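## Task

Put the bolt in the blue divided tray's front right compartment and the pencil eraser in its back compartment, with front, back, left and right judged from the robot's point of view. It only counts if both stay there without the robot holding them, and everything must settle soon after you stop. At the end, open the grippers and move the arms away.

## Robot and tools

Robot: two six-joint arms, left_arm and right_arm, each with a parallel gripper. The names are labels only and do not match image sides. Shared world frame: the origin is on the table surface midway between the arms, +x points out over the table, +z points up, and left_arm sits on the +y side. The gripper's fingers point along its own +z axis and close along its own y axis. The reported hand point lies between the finger pads, roughly 1 cm short of the tips, and it gets less accurate at long reach.

Row layout: every motion command uses one row of 14 numbers covering both arms, each number in [-1, 1]. The order is the left arm's six joints and then its opening, followed by the right arm's six joints and its opening. Within an arm the joint order is always wrist pitch, waist, wrist yaw, wrist roll, elbow, shoulder. The same order applies to every per-joint list in the results. Joint values are scaled offsets, and 1.0 equals 1.202 rad for the waist, 1.258 for the shoulder, 1.238 for the elbow, 2.073 for the wrist pitch, and 2.022 for both wrist yaw and wrist roll. The opening value is absolute, with +1 fully open and -1 closed. Stated joint ranges in rad: waist -2.618 to 3.054, shoulder 0.000 to 3.142, elbow 0.000 to 3.142, wrist pitch -1.571 to 1.571, wrist yaw -1.571 to 1.571, wrist roll -2.094 to 2.094. The real end of each joint may differ from these by up to 0.036 rad.

execute_actions(actions): a list of up to 15 actions, run in order. Each action is a table of up to 15 rows, and each row lasts one control step of 1/30 s. If a table has fewer than 15 rows, its last row repeats until 15 steps are done. Joint offsets are counted from the angles at the start of that action, not from the previous row. For the first action in a call, the start is the last angles reported in this scene. An action is rejected for both arms if it would push a joint more than 0.036 rad past a stated range end. If the first action fails that check, or any action is malformed, the whole call is rejected and nothing moves. A joint pushed against its real end stops there, and the result then shows "joint sent to its limit". An empty list simply returns the current state and images.

move(target, speed, blocking): target is one 14-number row. Its offsets are counted from the Joint positions in the scene's latest result that shows them. All joints travel on paths that finish together, so grippers usually follow curved paths. speed is in rad/s for the joint with the farthest to go, from 0.01 to 2, default 0.5. Paths take between 0.5 and 10 s, and any path still running at 10 s stops short of its target. Moves do not avoid obstacles or the other arm. Faster moves hit harder, and a target set past a contact presses harder. With blocking=false the call returns after 0.5 s while the motion continues. In that case, call wait or stop before sending any new action or move. The result adds a move: line giving how the move ended (done, off_target, moving, held, fault), limits=held or limits=none, and each arm's joint that is farthest from its target.

wait(seconds): 0 to 10. The scene runs while each arm keeps its last command, and the call returns early if a running move ends. stop(): brakes a running move, and the braking needs some room. Fingers are not stopped. zoom_image(camera, region): enlarges part of a camera's latest image, with region [x0, y0, x1, y1] in pixels from the top-left corner and at most 504 by 504. Cameras: cam_head_left, cam_head_right, cam_high, cam_low (504x504) and cam_left_wrist, cam_right_wrist (616x616 fisheye). A calibration is provided, but the real cameras can be off from it by a few degrees and millimetres. finished_scene(scene): ends scene 1 or 2 for good and reports whether the task succeeded.

Results: the state line gives each gripper's position in metres and its orientation as a wxyz quaternion in the world frame. Joint positions and Joint velocities are in rad and rad/s, with the gripper's pad gap last in metres (0.094 m is fully open). Joint targets are the angles the joints are currently being driven toward. grip_measured is the measured opening on the command scale. Step readings list joint angles at some control steps, and HELD marks steps where an arm was held back. "joint command not followed" means a clearance check changed that arm's joint targets. Torques include a bias and noise. MOTOR HOT warns from 75 °C. OVER-TEMPERATURE FAULT lines mean an arm was stopped at 90 °C, or at 100 °C the arm goes limp and drops.

Motion details: joint speed is capped, and each target may lead its measured angle only by a fixed amount per step. Targets that would move the hand more than 70 mm away are scaled back, so large offsets can take several actions. Arms sag when sent zeros, so first send offsets back to the wanted angles, then send zeros.

Grasping: to hold a part, command an opening about 0.03 below grip_measured. Smaller margins give lighter grips, and very thin parts are held weakly. Occasional tugs on held parts or pushes on loose objects can happen. The robot holds its last command while you think.

Avoid: arms colliding or pressing on each other, anything falling off the table, dropped parts, slams and hard pushes, and long loaded holds that heat the motors. Finish with the parts resting freely in their compartments, then open the grippers and pull the arms clear.

Each tool is called by a JSON object that holds its "api" and its "payload", one argument or row to a line.

## Session

{"api": "execute_actions", "payload": {
  "actions": []
}}

Scene clock: 0.00 s.
left_arm: end_effector_position=(+0.0297, +0.5691, +0.2137) grip_measured=+1.000 end_effector_quat_wxyz=(-0.485, +0.830, -0.025, +0.275) | right_arm: end_effector_position=(+0.0023, -0.4963, +0.3050) grip_measured=+1.000 end_effector_quat_wxyz=(-0.137, -0.228, +0.720, -0.640)
Joint names: [wrist pitch, waist, wrist yaw, wrist roll, elbow, shoulder]
Joint positions: left_arm=[-0.462  1.503  0.564 -1.795  0.533  0.535  0.094] | right_arm=[-0.326 -1.39   0.056 -2.08   0.647  0.464  0.094]
Joint velocities: left_arm=[-0.051 -0.012 -0.037 -0.007 -0.007  0.002  0.   ] | right_arm=[-0.007 -0.002 -0.022  0.022 -0.012 -0.007  0.   ]
Joint torques (N m, as the arm reports them, + toward a larger angle): no reading
Joint targets: left_arm=[-0.474 1.503 0.565 -1.792 0.537 0.530] | right_arm=[-0.318 -1.390 0.055 -2.073 0.659 0.459]

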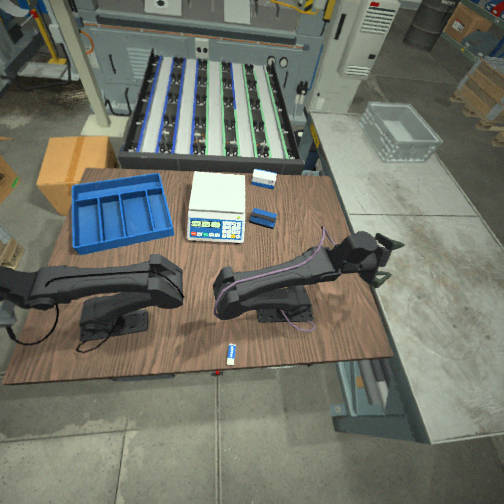

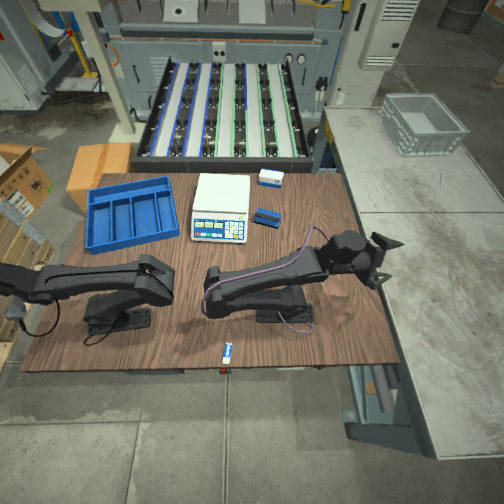

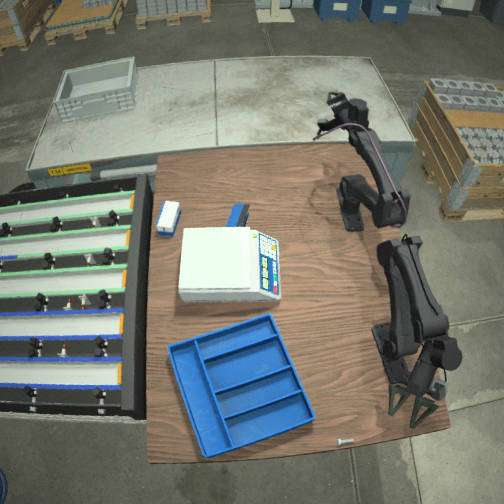

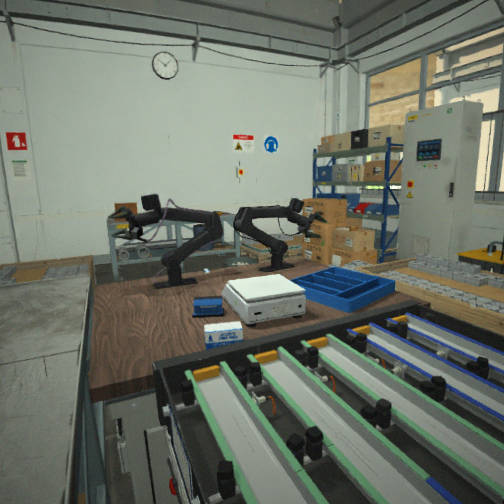

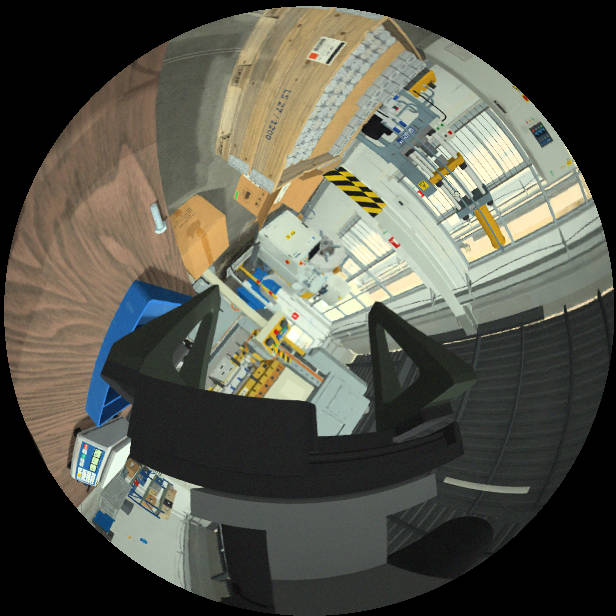

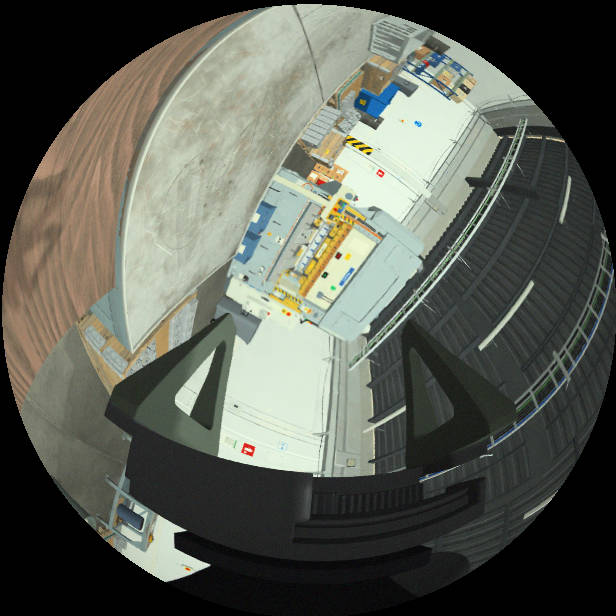

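{"api": "zoom_image", "payload": {
  "camera": "cam_high",
  "region": [140, 290, 460, 470]
}}

{"api": "zoom_image", "payload": {
  "camera": "cam_head_left",
  "region": [0, 150, 400, 400]
}}

Region (140, 290, 460, 470) of cam_high's 504x504 image, scaled by 1.575, with more detail than that image has; it fills the top 284 rows of this view, and the rest is white.

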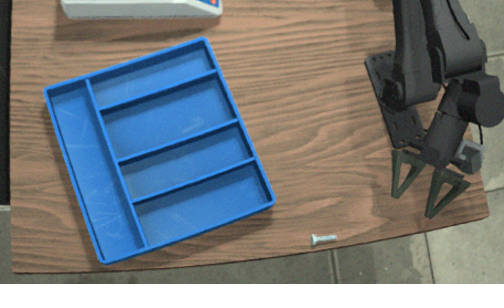

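Region (0, 150, 400, 400) of cam_head_left's 504x504 image, scaled by 1.260, with more detail than that image has; it fills the top 315 rows of this view, and the rest is white.

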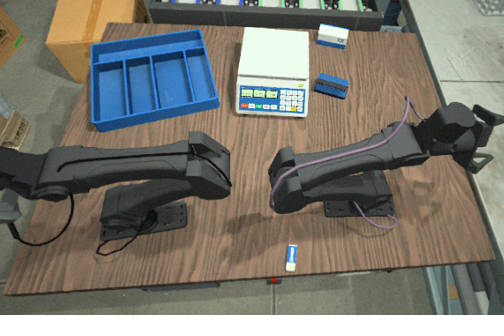

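{"api": "move", "payload": {
  "target": [-0.486,-0.64,-0.279,0.457,0.404,0.477,1, 0,0.907,0,0,0,0,1],
  "speed": 0.8
}}

Scene clock: 4.63 s.
left_arm: end_effector_position=(+0.0527, +0.4467, +0.1402) grip_measured=+1.000 end_effector_quat_wxyz=(-0.002, +0.770, -0.638, +0.007) | right_arm: end_effector_position=(+0.2135, -0.3330, +0.3050) grip_measured=+1.000 end_effector_quat_wxyz=(-0.211, +0.567, -0.500, +0.620)
Joint names: [wrist pitch, waist, wrist yaw, wrist roll, elbow, shoulder]
Joint positions: left_arm=[-1.455  0.741  0.014 -0.881  1.008  1.12   0.094] | right_arm=[-0.326 -0.31   0.058 -2.082  0.647  0.464  0.094]
Joint velocities: left_arm=[-0.081  0.017 -0.007 -0.037 -0.012  0.007  0.   ] | right_arm=[ 0.007 -0.012 -0.037 -0.022 -0.007  0.007  0.   ]
Joint torques (N m, as the arm reports them, + toward a larger angle): left_arm=[ 0.09 -0.81 -0.02  0.17  9.87 -0.93] | right_arm=[ 1.85  0.89 -0.02  0.02  7.1   1.86]
Joint targets: left_arm=[-1.470 0.733 -0.000 -0.872 1.033 1.135] | right_arm=[-0.326 -0.299 0.056 -2.080 0.647 0.464]
move: off_target (left_arm); limits=none; left_arm: farthest joint: the elbow, 0.025 radians from its target (0.501 radians at the start); right_arm: farthest joint: the waist, 0.010 radians from its target (1.090 radians at the start)
camera_calibration (this result's frames):
cam_left_wrist: T_world_to_cam=[[0.938045, 0.340335, 0.0651452, -0.217251], [0.196057, -0.676296, 0.71006, 0.188907], [0.285716, -0.653296, -0.701121, 0.495047], [0, 0, 0, 1]] pos_world=[0.0253115, 0.525107, 0.227106]
cam_right_wrist: T_world_to_cam=[[0.353947, 0.376926, 0.855949, -0.206906], [-0.80394, -0.345042, 0.484383, -0.0774833], [0.477915, -0.859577, 0.180899, -0.338143], [0, 0, 0, 1]] pos_world=[0.172545, -0.239407, 0.275803]

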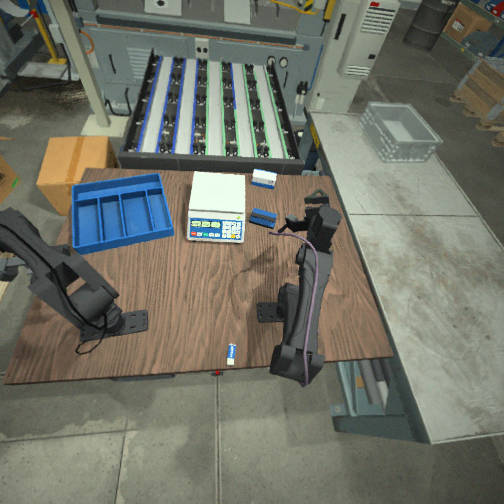

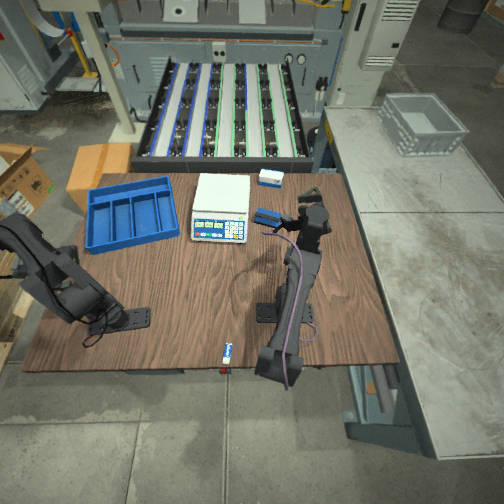

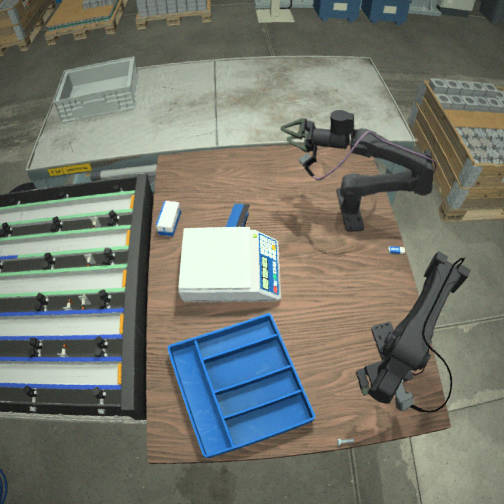

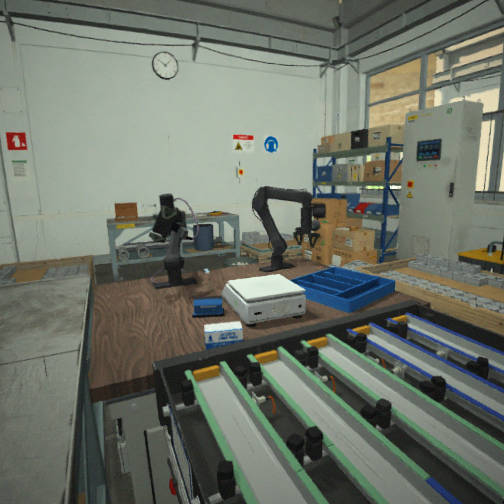

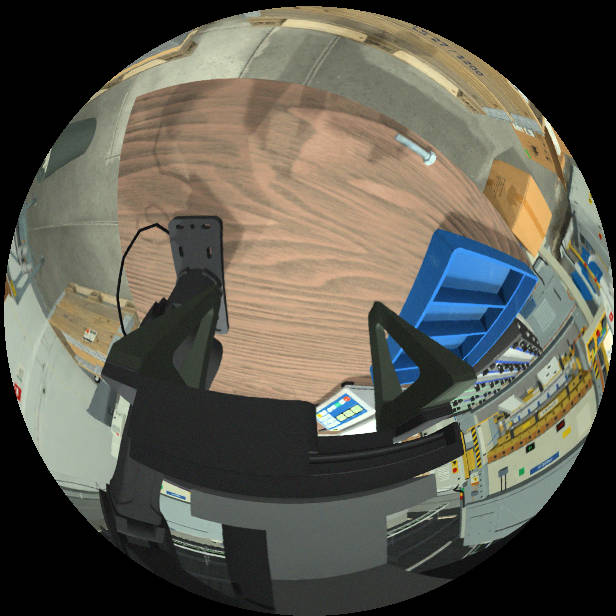

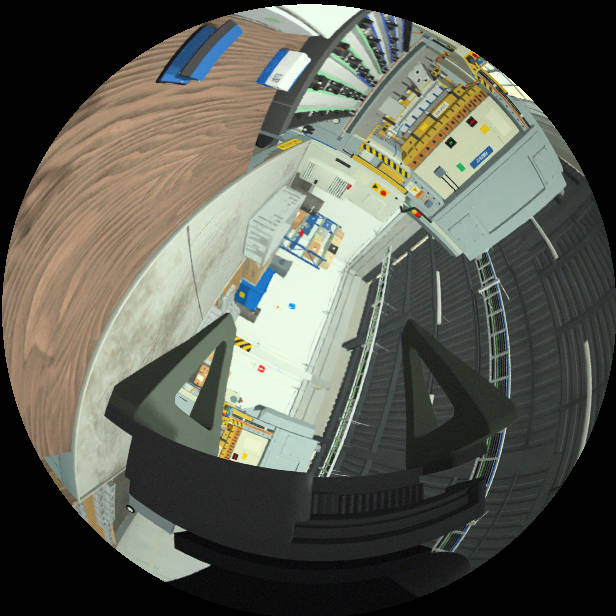

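{"api": "move", "payload": {
  "target": [0.139,0,-0.007,0.868,0.298,0.506,1, 0,0,0,0,0,0,1],
  "speed": 1.2
}}

Scene clock: 7.90 s.
left_arm: end_effector_position=(+0.1539, +0.5706, +0.0927) grip_measured=+1.000 end_effector_quat_wxyz=(+0.005, -0.007, +1.000, +0.000) | right_arm: end_effector_position=(+0.2135, -0.3330, +0.3050) grip_measured=+1.000 end_effector_quat_wxyz=(-0.210, +0.567, -0.500, +0.620)
Joint names: [wrist pitch, waist, wrist yaw, wrist roll, elbow, shoulder]
Joint positions: left_arm=[-1.175  0.741  0.007  0.865  1.353  1.743  0.094] | right_arm=[-0.326 -0.31   0.058 -2.084  0.647  0.464  0.094]
Joint velocities: left_arm=[-0.037 -0.017 -0.022  0.007  0.002  0.007  0.   ] | right_arm=[-0.007  0.012 -0.007  0.037  0.002 -0.022  0.   ]
Joint torques (N m, as the arm reports them, + toward a larger angle): left_arm=[ 0.29 -0.14 -0.02  0.17  9.72 -7.96] | right_arm=[ 1.85 -0.02  0.    0.03  7.1   1.89]
Joint targets: left_arm=[-1.166 0.741 -0.000 0.874 1.377 1.756] | right_arm=[-0.326 -0.310 0.058 -2.082 0.647 0.464]
move: off_target (left_arm); limits=none; left_arm: farthest joint: the elbow, 0.024 radians from its target (0.369 radians at the start); right_arm: farthest joint: the wrist roll, 0.002 radians from its target (0.000 radians at the start)
camera_calibration (this result's frames):
cam_left_wrist: T_world_to_cam=[[0.171043, -0.983731, 0.0549378, 0.52325], [-0.711822, -0.0848286, 0.697218, 0.089997], [-0.681215, -0.15836, -0.714751, 0.381405], [0, 0, 0, 1]] pos_world=[0.234382, 0.582771, 0.181116]
cam_right_wrist: T_world_to_cam=[[0.354363, 0.378195, 0.855217, -0.206349], [-0.803583, -0.344541, 0.485331, -0.077682], [0.478207, -0.859221, 0.181818, -0.338367], [0, 0, 0, 1]] pos_world=[0.172508, -0.239456, 0.275696]

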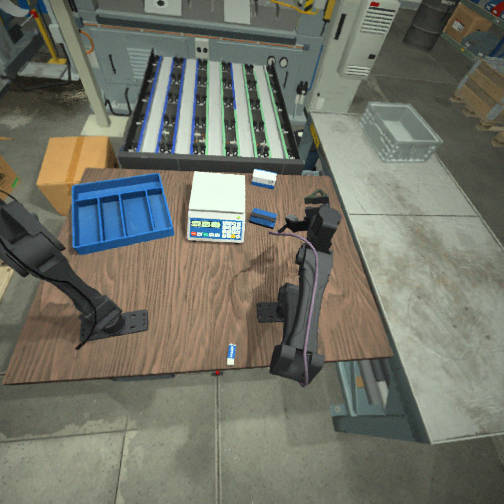

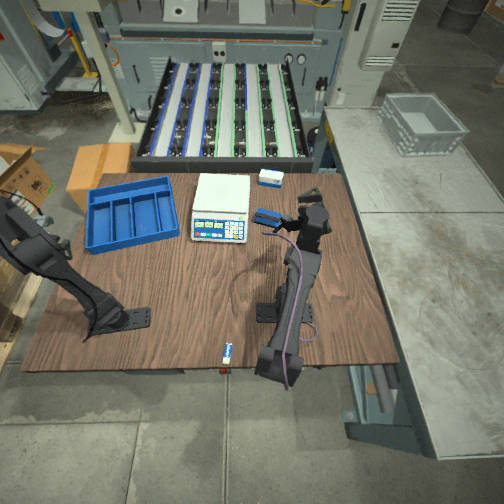

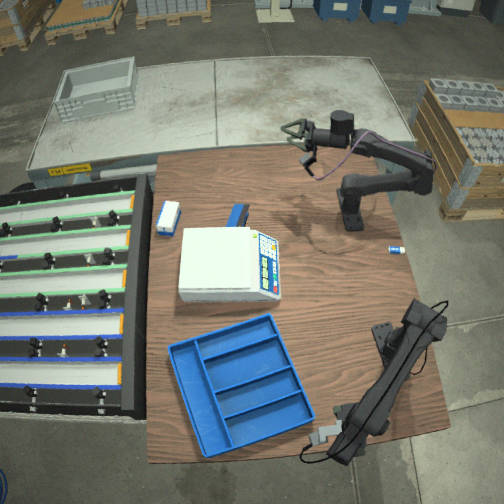

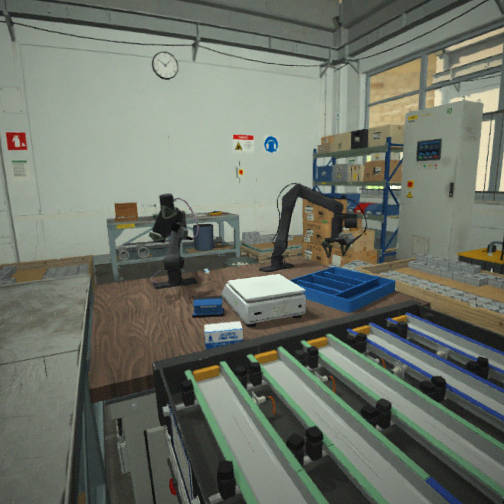

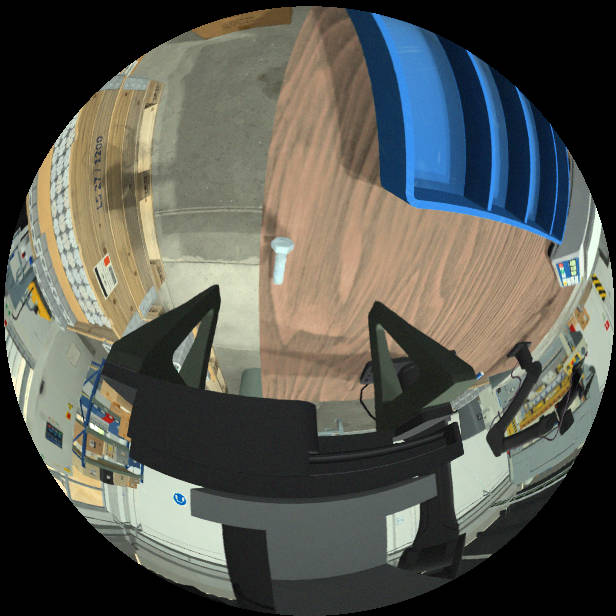

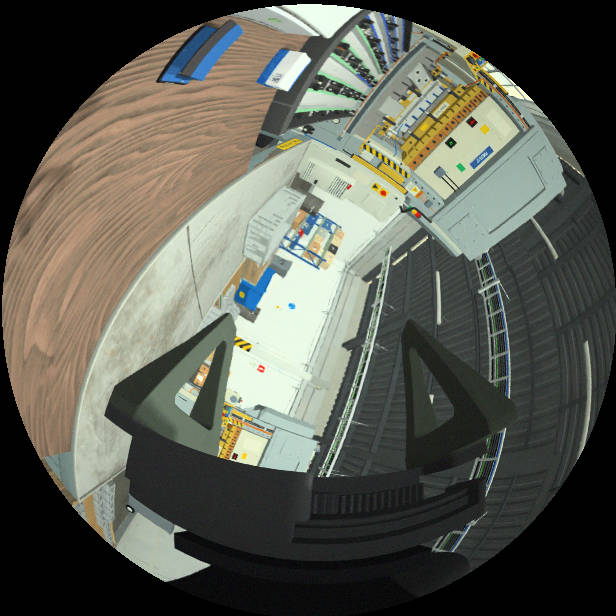

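{"api": "move", "payload": {
  "target": [0.098,0.083,-0.003,0.06,-0.126,0.026,0, 0,0,0,0,0,0,1],
  "speed": 0.4
}}

Scene clock: 9.90 s.
left_arm: end_effector_position=(+0.1316, +0.5916, +0.0514) grip_measured=+0.002 end_effector_quat_wxyz=(+0.012, +0.002, +1.000, +0.014) | right_arm: end_effector_position=(+0.2135, -0.3330, +0.3050) grip_measured=+1.000 end_effector_quat_wxyz=(-0.210, +0.567, -0.499, +0.620)
Joint names: [wrist pitch, waist, wrist yaw, wrist roll, elbow, shoulder]
Joint positions: left_arm=[-0.979  0.836  0.005  0.977  1.209  1.764  0.047] | right_arm=[-0.326 -0.31   0.058 -2.085  0.647  0.464  0.094]
Joint velocities: left_arm=[-0.007 -0.012  0.007  0.022  0.002  0.002 -0.   ] | right_arm=[ 0.022  0.002  0.007 -0.066  0.002 -0.012  0.   ]
Joint torques (N m, as the arm reports them, + toward a larger angle): left_arm=[ 0.33  0.31 -0.01  0.14  6.38 -7.89] | right_arm=[ 1.85 -0.02  0.01  0.02  7.12  1.88]
Joint targets: left_arm=[-0.971 0.841 0.001 0.986 1.197 1.776] | right_arm=[-0.326 -0.310 0.058 -2.084 0.647 0.464]
move: done; limits=none; left_arm: farthest joint: the shoulder, 0.012 radians from its target (0.033 radians at the start); right_arm: farthest joint: the wrist roll, 0.001 radians from its target (0.000 radians at the start)
camera_calibration (this result's frames):
cam_left_wrist: T_world_to_cam=[[0.153502, -0.987674, 0.0306123, 0.555892], [-0.724088, -0.091347, 0.683632, 0.110843], [-0.672409, -0.127105, -0.729185, 0.321172], [0, 0, 0, 1]] pos_world=[0.210889, 0.599988, 0.141401]
cam_right_wrist: T_world_to_cam=[[0.354778, 0.379463, 0.854482, -0.205792], [-0.803225, -0.344038, 0.486279, -0.07788], [0.4785, -0.858863, 0.182737, -0.33859], [0, 0, 0, 1]] pos_world=[0.172471, -0.239506, 0.27559]

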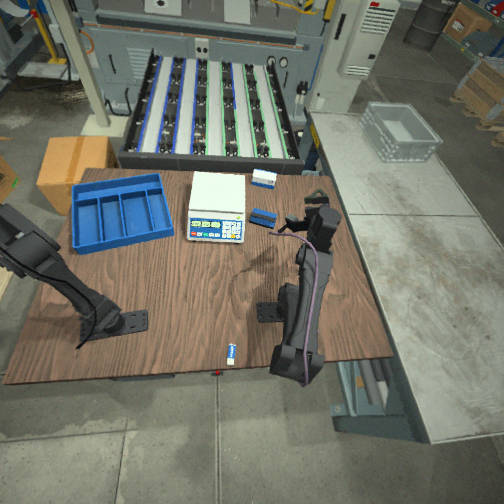

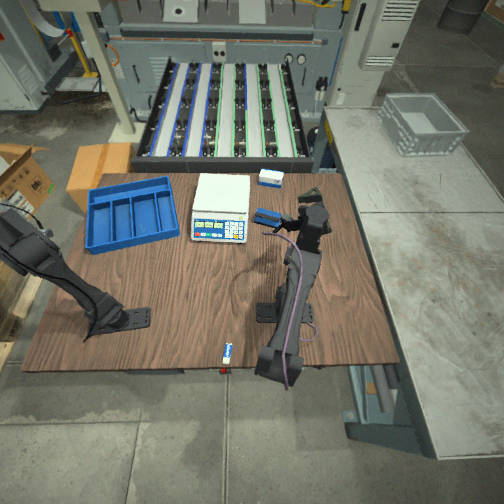

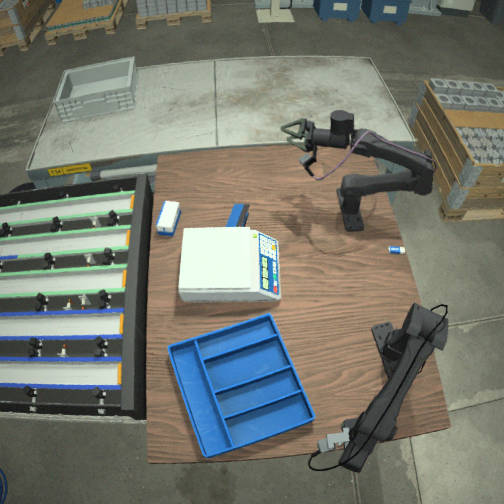

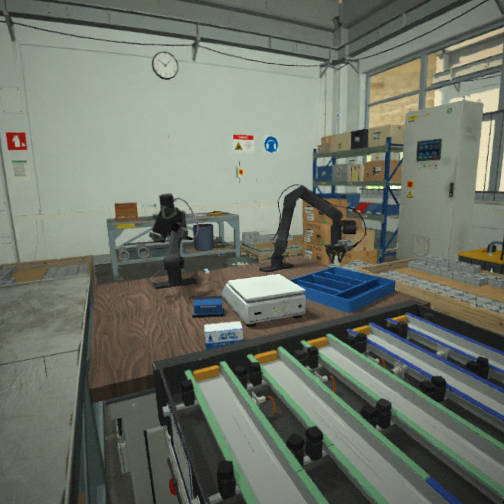

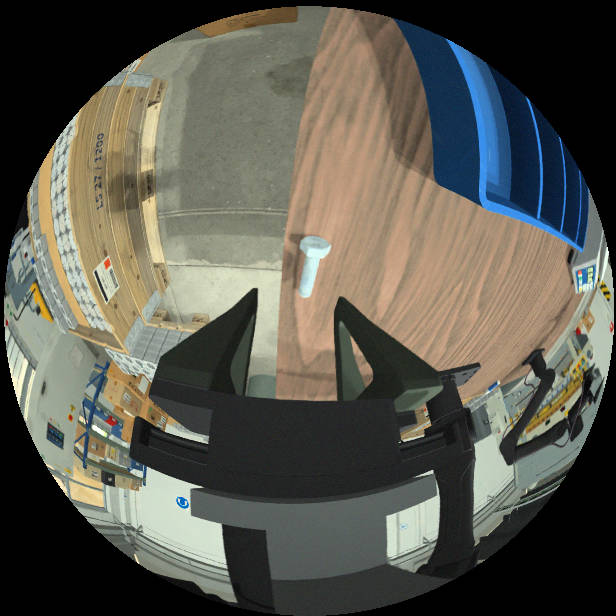

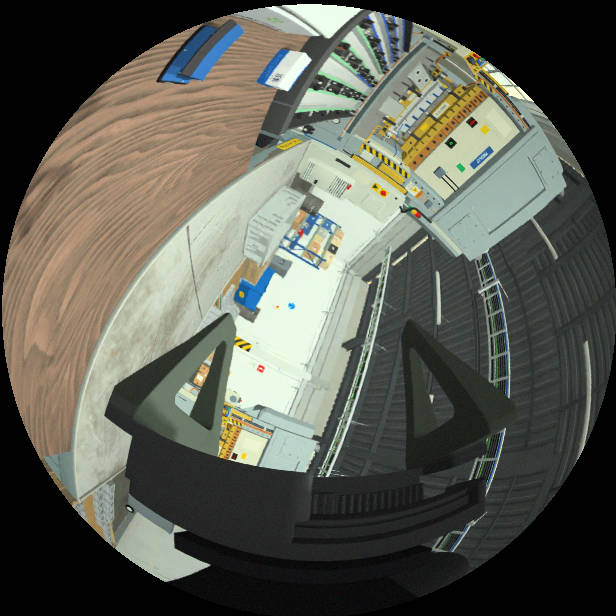

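{"api": "move", "payload": {
  "target": [0.044,0.009,0,0.007,-0.0985,0.0175,0, 0,0,0,0,0,0,1],
  "speed": 0.2
}}

Scene clock: 11.60 s.
left_arm: end_effector_position=(+0.1216, +0.5790, +0.0258) grip_measured=+0.002 end_effector_quat_wxyz=(+0.005, +0.003, +1.000, +0.003) | right_arm: end_effector_position=(+0.2135, -0.3330, +0.3050) grip_measured=+1.000 end_effector_quat_wxyz=(-0.209, +0.568, -0.499, +0.620)
Joint names: [wrist pitch, waist, wrist yaw, wrist roll, elbow, shoulder]
Joint positions: left_arm=[-0.896  0.84   0.005  0.982  1.101  1.764  0.047] | right_arm=[-0.326 -0.31   0.058 -2.087  0.647  0.464  0.094]
Joint velocities: left_arm=[ 0.007 -0.002  0.051  0.081  0.007  0.002 -0.   ] | right_arm=[ 0.007  0.002 -0.11   0.037 -0.002 -0.002  0.   ]
Joint torques (N m, as the arm reports them, + toward a larger angle): left_arm=[ 0.25  0.66  0.04  0.14  5.92 -6.83] | right_arm=[ 1.85 -0.03  0.01  0.02  7.1   1.88]
Joint targets: left_arm=[-0.888 0.847 0.005 0.991 1.087 1.786] | right_arm=[-0.326 -0.310 0.058 -2.085 0.647 0.464]
move: off_target (left_arm); limits=none; left_arm: farthest joint: the shoulder, 0.022 radians from its target (0.022 radians at the start); right_arm: farthest joint: the wrist roll, 0.002 radians from its target (0.000 radians at the start)
camera_calibration (this result's frames):
cam_left_wrist: T_world_to_cam=[[0.152562, -0.987083, 0.048913, 0.545014], [-0.714403, -0.0759479, 0.6956, 0.109545], [-0.6829, -0.141066, -0.716762, 0.303176], [0, 0, 0, 1]] pos_world=[0.20215, 0.589061, 0.114448]
cam_right_wrist: T_world_to_cam=[[0.355193, 0.380731, 0.853746, -0.205233], [-0.802867, -0.343534, 0.487225, -0.0780774], [0.478793, -0.858503, 0.183655, -0.338813], [0, 0, 0, 1]] pos_world=[0.172433, -0.239556, 0.275483]

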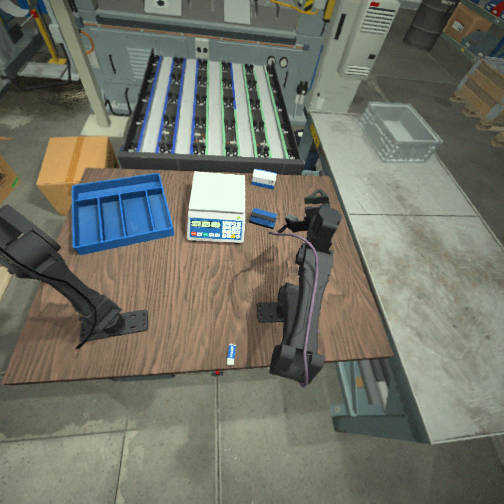

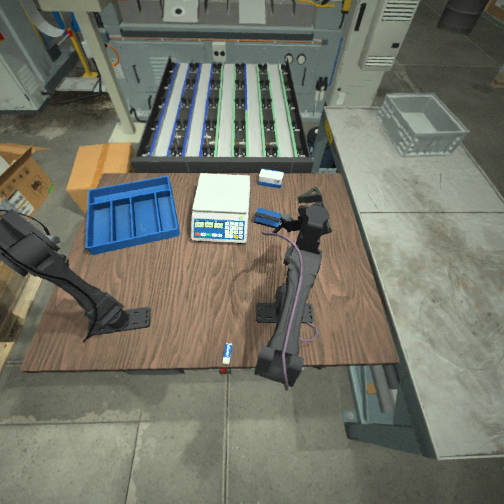

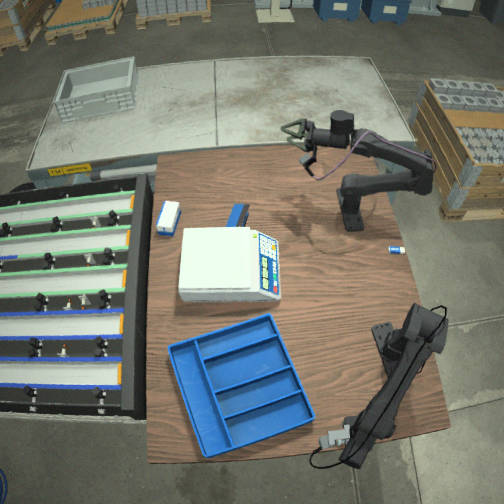

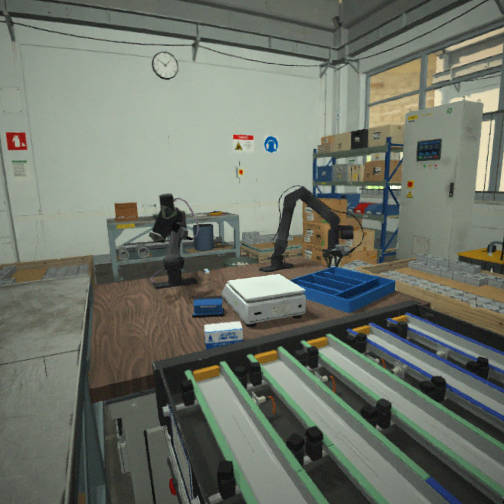

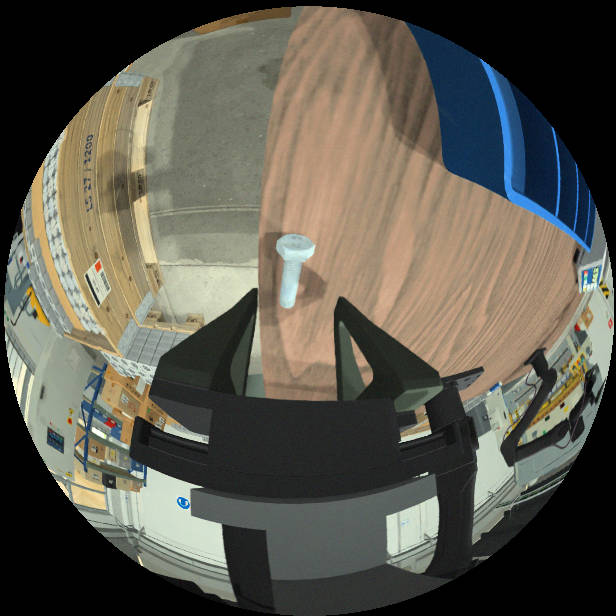

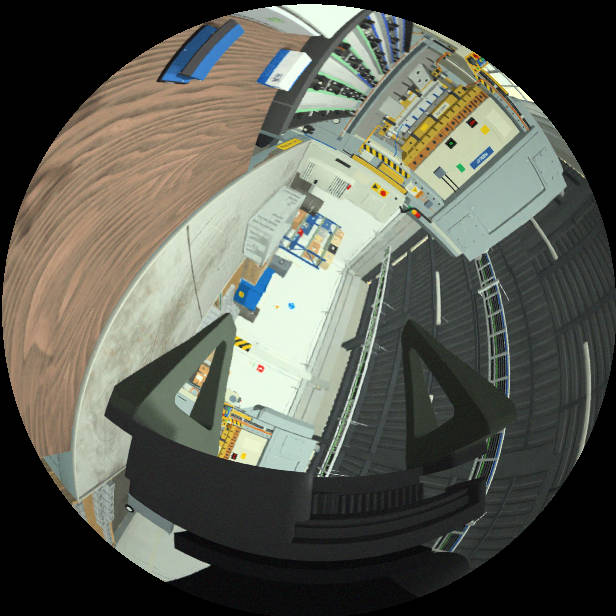

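{"api": "move", "payload": {
  "target": [0.019,0.005,0,0.004,-0.011,0.044,0, 0,0,0,0,0,0,1],
  "speed": 0.1
}}

Scene clock: 12.97 s.
left_arm: end_effector_position=(+0.1238, +0.5822, +0.0146) grip_measured=+0.002 end_effector_quat_wxyz=(+0.003, +0.003, +1.000, +0.000) | right_arm: end_effector_position=(+0.2135, -0.3330, +0.3050) grip_measured=+1.000 end_effector_quat_wxyz=(-0.209, +0.568, -0.499, +0.621)
Joint names: [wrist pitch, waist, wrist yaw, wrist roll, elbow, shoulder]
Joint positions: left_arm=[-0.865  0.84   0.005  0.982  1.101  1.803  0.047] | right_arm=[-0.326 -0.31   0.058 -2.088  0.647  0.464  0.094]
Joint velocities: left_arm=[ 0.081  0.002 -0.037 -0.022 -0.017 -0.012  0.   ] | right_arm=[-0.022 -0.002  0.051 -0.037  0.012  0.002  0.   ]
Joint torques (N m, as the arm reports them, + toward a larger angle): left_arm=[ 0.3   0.54  0.05  0.16  5.83 -7.54] | right_arm=[ 1.86 -0.05  0.    0.02  7.12  1.9 ]
Joint targets: left_arm=[-0.857 0.846 0.005 0.990 1.087 1.819] | right_arm=[-0.326 -0.310 0.058 -2.087 0.647 0.464]
move: done; limits=none; left_arm: farthest joint: the shoulder, 0.016 radians from its target (0.056 radians at the start); right_arm: farthest joint: the wrist roll, 0.001 radians from its target (0.000 radians at the start)
camera_calibration (this result's frames):
cam_left_wrist: T_world_to_cam=[[0.152794, -0.986739, 0.054779, 0.548104], [-0.711275, -0.0713184, 0.699287, 0.115976], [-0.686106, -0.14581, -0.71274, 0.300229], [0, 0, 0, 1]] pos_world=[0.204733, 0.592883, 0.10286]
cam_right_wrist: T_world_to_cam=[[0.355607, 0.381997, 0.853008, -0.204675], [-0.802509, -0.343029, 0.488171, -0.0782741], [0.479086, -0.858143, 0.184573, -0.339036], [0, 0, 0, 1]] pos_world=[0.172396, -0.239606, 0.275377]

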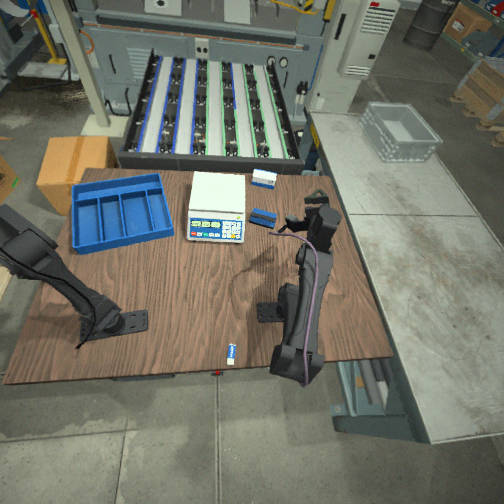

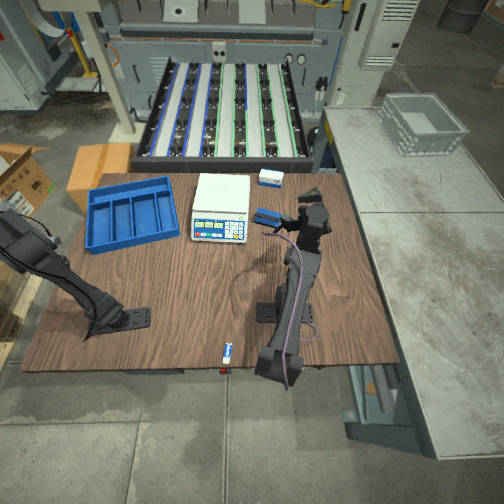

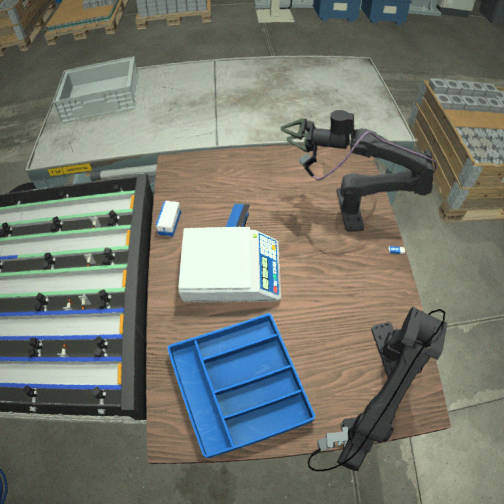

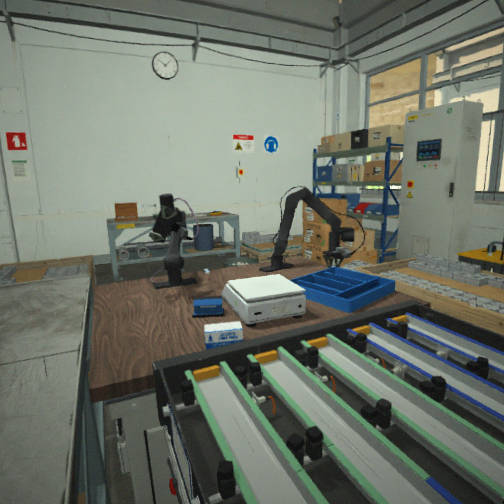

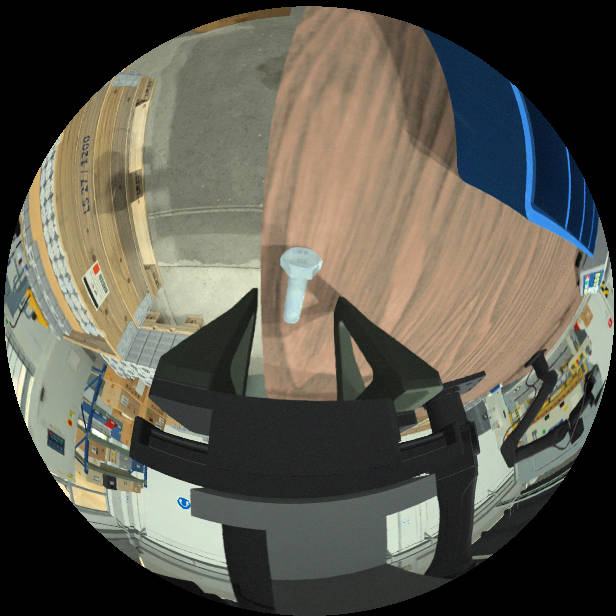

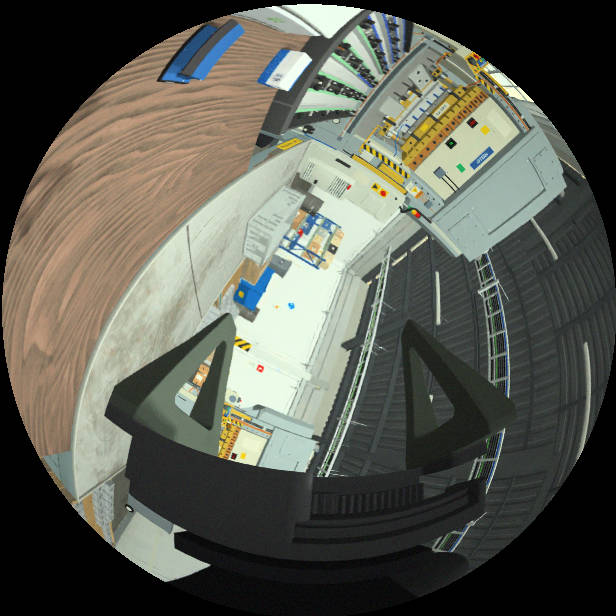

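{"api": "execute_actions", "payload": {
  "actions": [
    [[0,0.005,0,0.004,-0.011,0.016,-0.5, 0,0,0,0,0,0,1]],
    [[0,0.005,0,0.004,-0.011,0.016,-0.85, 0,0,0,0,0,0,1]]
  ]
}}

Scene clock: 14.17 s.
left_arm: end_effector_position=(+0.1238, +0.5823, +0.0146) grip_measured=-0.841 end_effector_quat_wxyz=(+0.003, +0.003, +1.000, +0.000) | right_arm: end_effector_position=(+0.2135, -0.3330, +0.3050) grip_measured=+1.000 end_effector_quat_wxyz=(-0.208, +0.569, -0.498, +0.621)
Joint names: [wrist pitch, waist, wrist yaw, wrist roll, elbow, shoulder]
Joint positions: left_arm=[-0.864  0.84   0.005  0.982  1.101  1.803  0.007] | right_arm=[-0.326 -0.31   0.058 -2.091  0.647  0.464  0.094]
Joint velocities: left_arm=[-0.037 -0.017 -0.051 -0.051 -0.017 -0.007 -0.001] | right_arm=[-0.066  0.012  0.037  0.007 -0.002  0.002  0.   ]
Joint torques (N m, as the arm reports them, + toward a larger angle): left_arm=[ 0.15  0.64  0.05  0.13  5.79 -7.38] | right_arm=[ 1.84 -0.04  0.01  0.02  7.08  1.89]
Joint targets: left_arm=[-0.864 0.846 0.005 0.990 1.087 1.823] | right_arm=[-0.326 -0.310 0.058 -2.090 0.647 0.464]
Step readings (joint positions; steps 1 to 15: 1st action; 16 to 30: 2nd action):
0: left_arm=[-0.865 0.840 0.005 0.982 1.101 1.803] | right_arm=[-0.326 -0.310 0.058 -2.088 0.647 0.464]
1: left_arm=[-0.865 0.840 0.005 0.982 1.101 1.803] | right_arm=[-0.326 -0.310 0.058 -2.089 0.647 0.464]
2: left_arm=[-0.865 0.840 0.005 0.982 1.101 1.803] | right_arm=[-0.326 -0.310 0.058 -2.089 0.647 0.464]
4: left_arm=[-0.865 0.840 0.005 0.982 1.101 1.803] | right_arm=[-0.326 -0.310 0.058 -2.089 0.647 0.464]
8: left_arm=[-0.865 0.840 0.005 0.982 1.101 1.803] | right_arm=[-0.326 -0.310 0.058 -2.089 0.647 0.464]
15: left_arm=[-0.865 0.840 0.005 0.982 1.101 1.803] | right_arm=[-0.326 -0.310 0.058 -2.090 0.647 0.464]
16: left_arm=[-0.865 0.840 0.005 0.982 1.101 1.803] | right_arm=[-0.326 -0.310 0.058 -2.090 0.647 0.464]
17: left_arm=[-0.865 0.840 0.005 0.982 1.101 1.803] | right_arm=[-0.326 -0.310 0.058 -2.090 0.647 0.464]
19: left_arm=[-0.864 0.840 0.005 0.982 1.101 1.803] | right_arm=[-0.326 -0.310 0.058 -2.091 0.647 0.464]
23: left_arm=[-0.864 0.840 0.005 0.982 1.101 1.803] | right_arm=[-0.326 -0.310 0.058 -2.091 0.647 0.464]
30: Joint positions above
camera_calibration (this result's frames):
cam_left_wrist: T_world_to_cam=[[0.152802, -0.986767, 0.0542407, 0.548243], [-0.711203, -0.0716899, 0.699322, 0.116189], [-0.686179, -0.145434, -0.712746, 0.300034], [0, 0, 0, 1]] pos_world=[0.204738, 0.592953, 0.102857]
cam_right_wrist: T_world_to_cam=[[0.356432, 0.384528, 0.851525, -0.203557], [-0.80179, -0.342014, 0.49006, -0.0786655], [0.479675, -0.857418, 0.186406, -0.339479], [0, 0, 0, 1]] pos_world=[0.17232, -0.239707, 0.275165]

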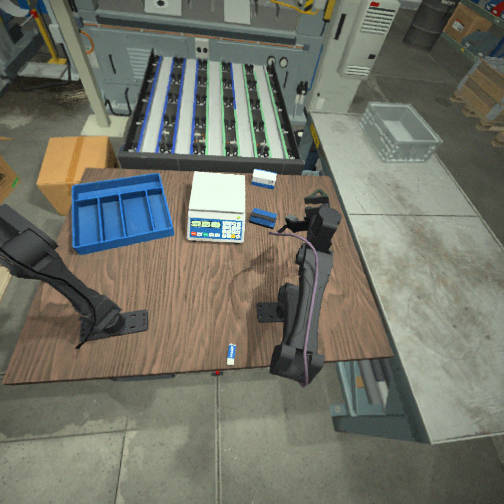

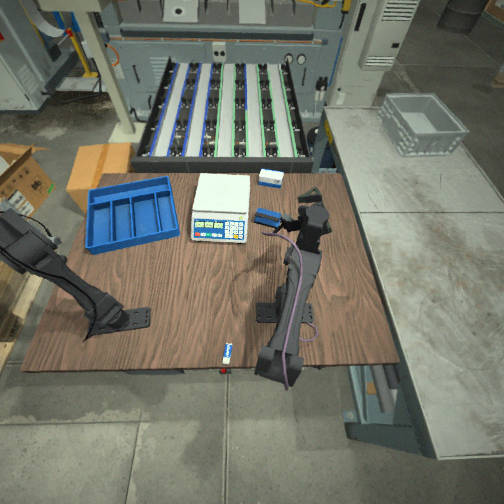

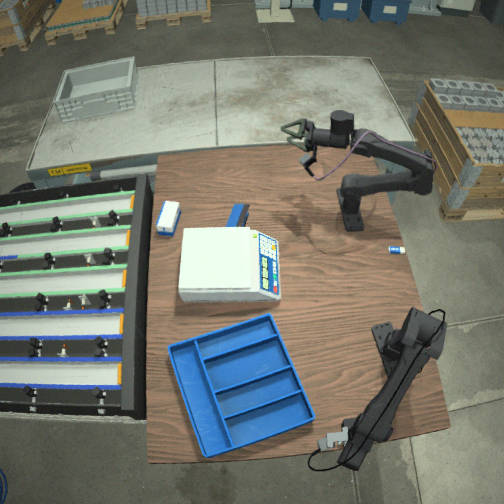

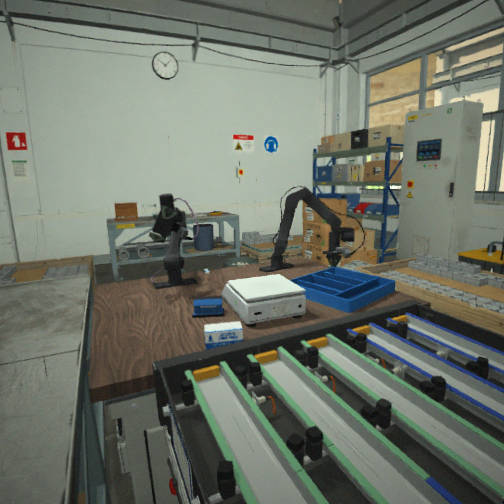

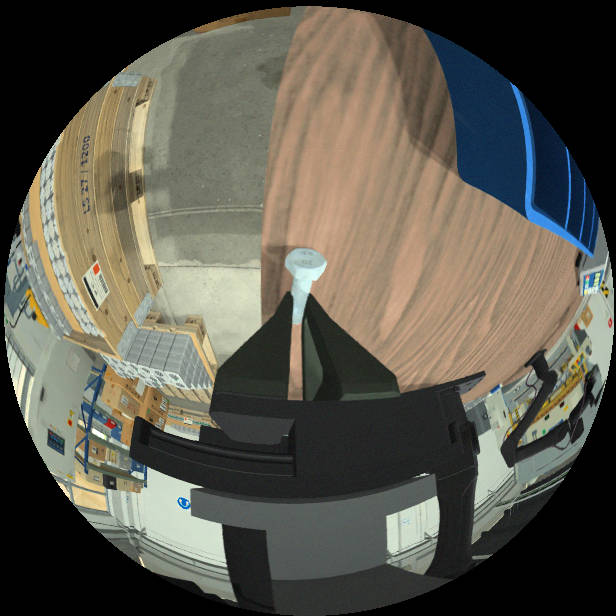

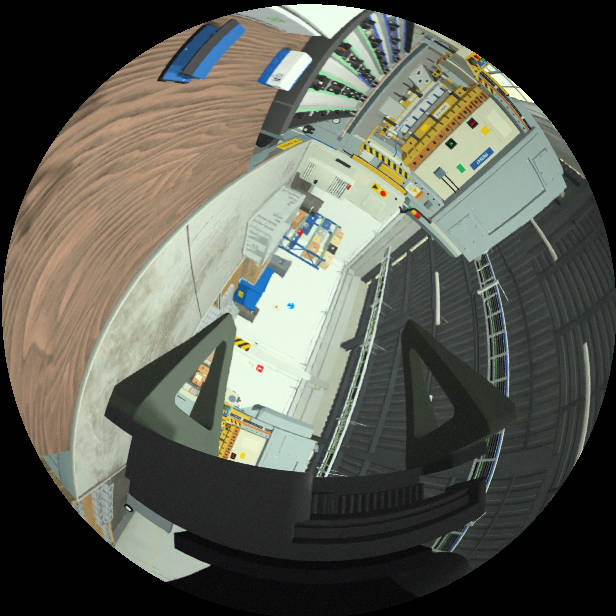

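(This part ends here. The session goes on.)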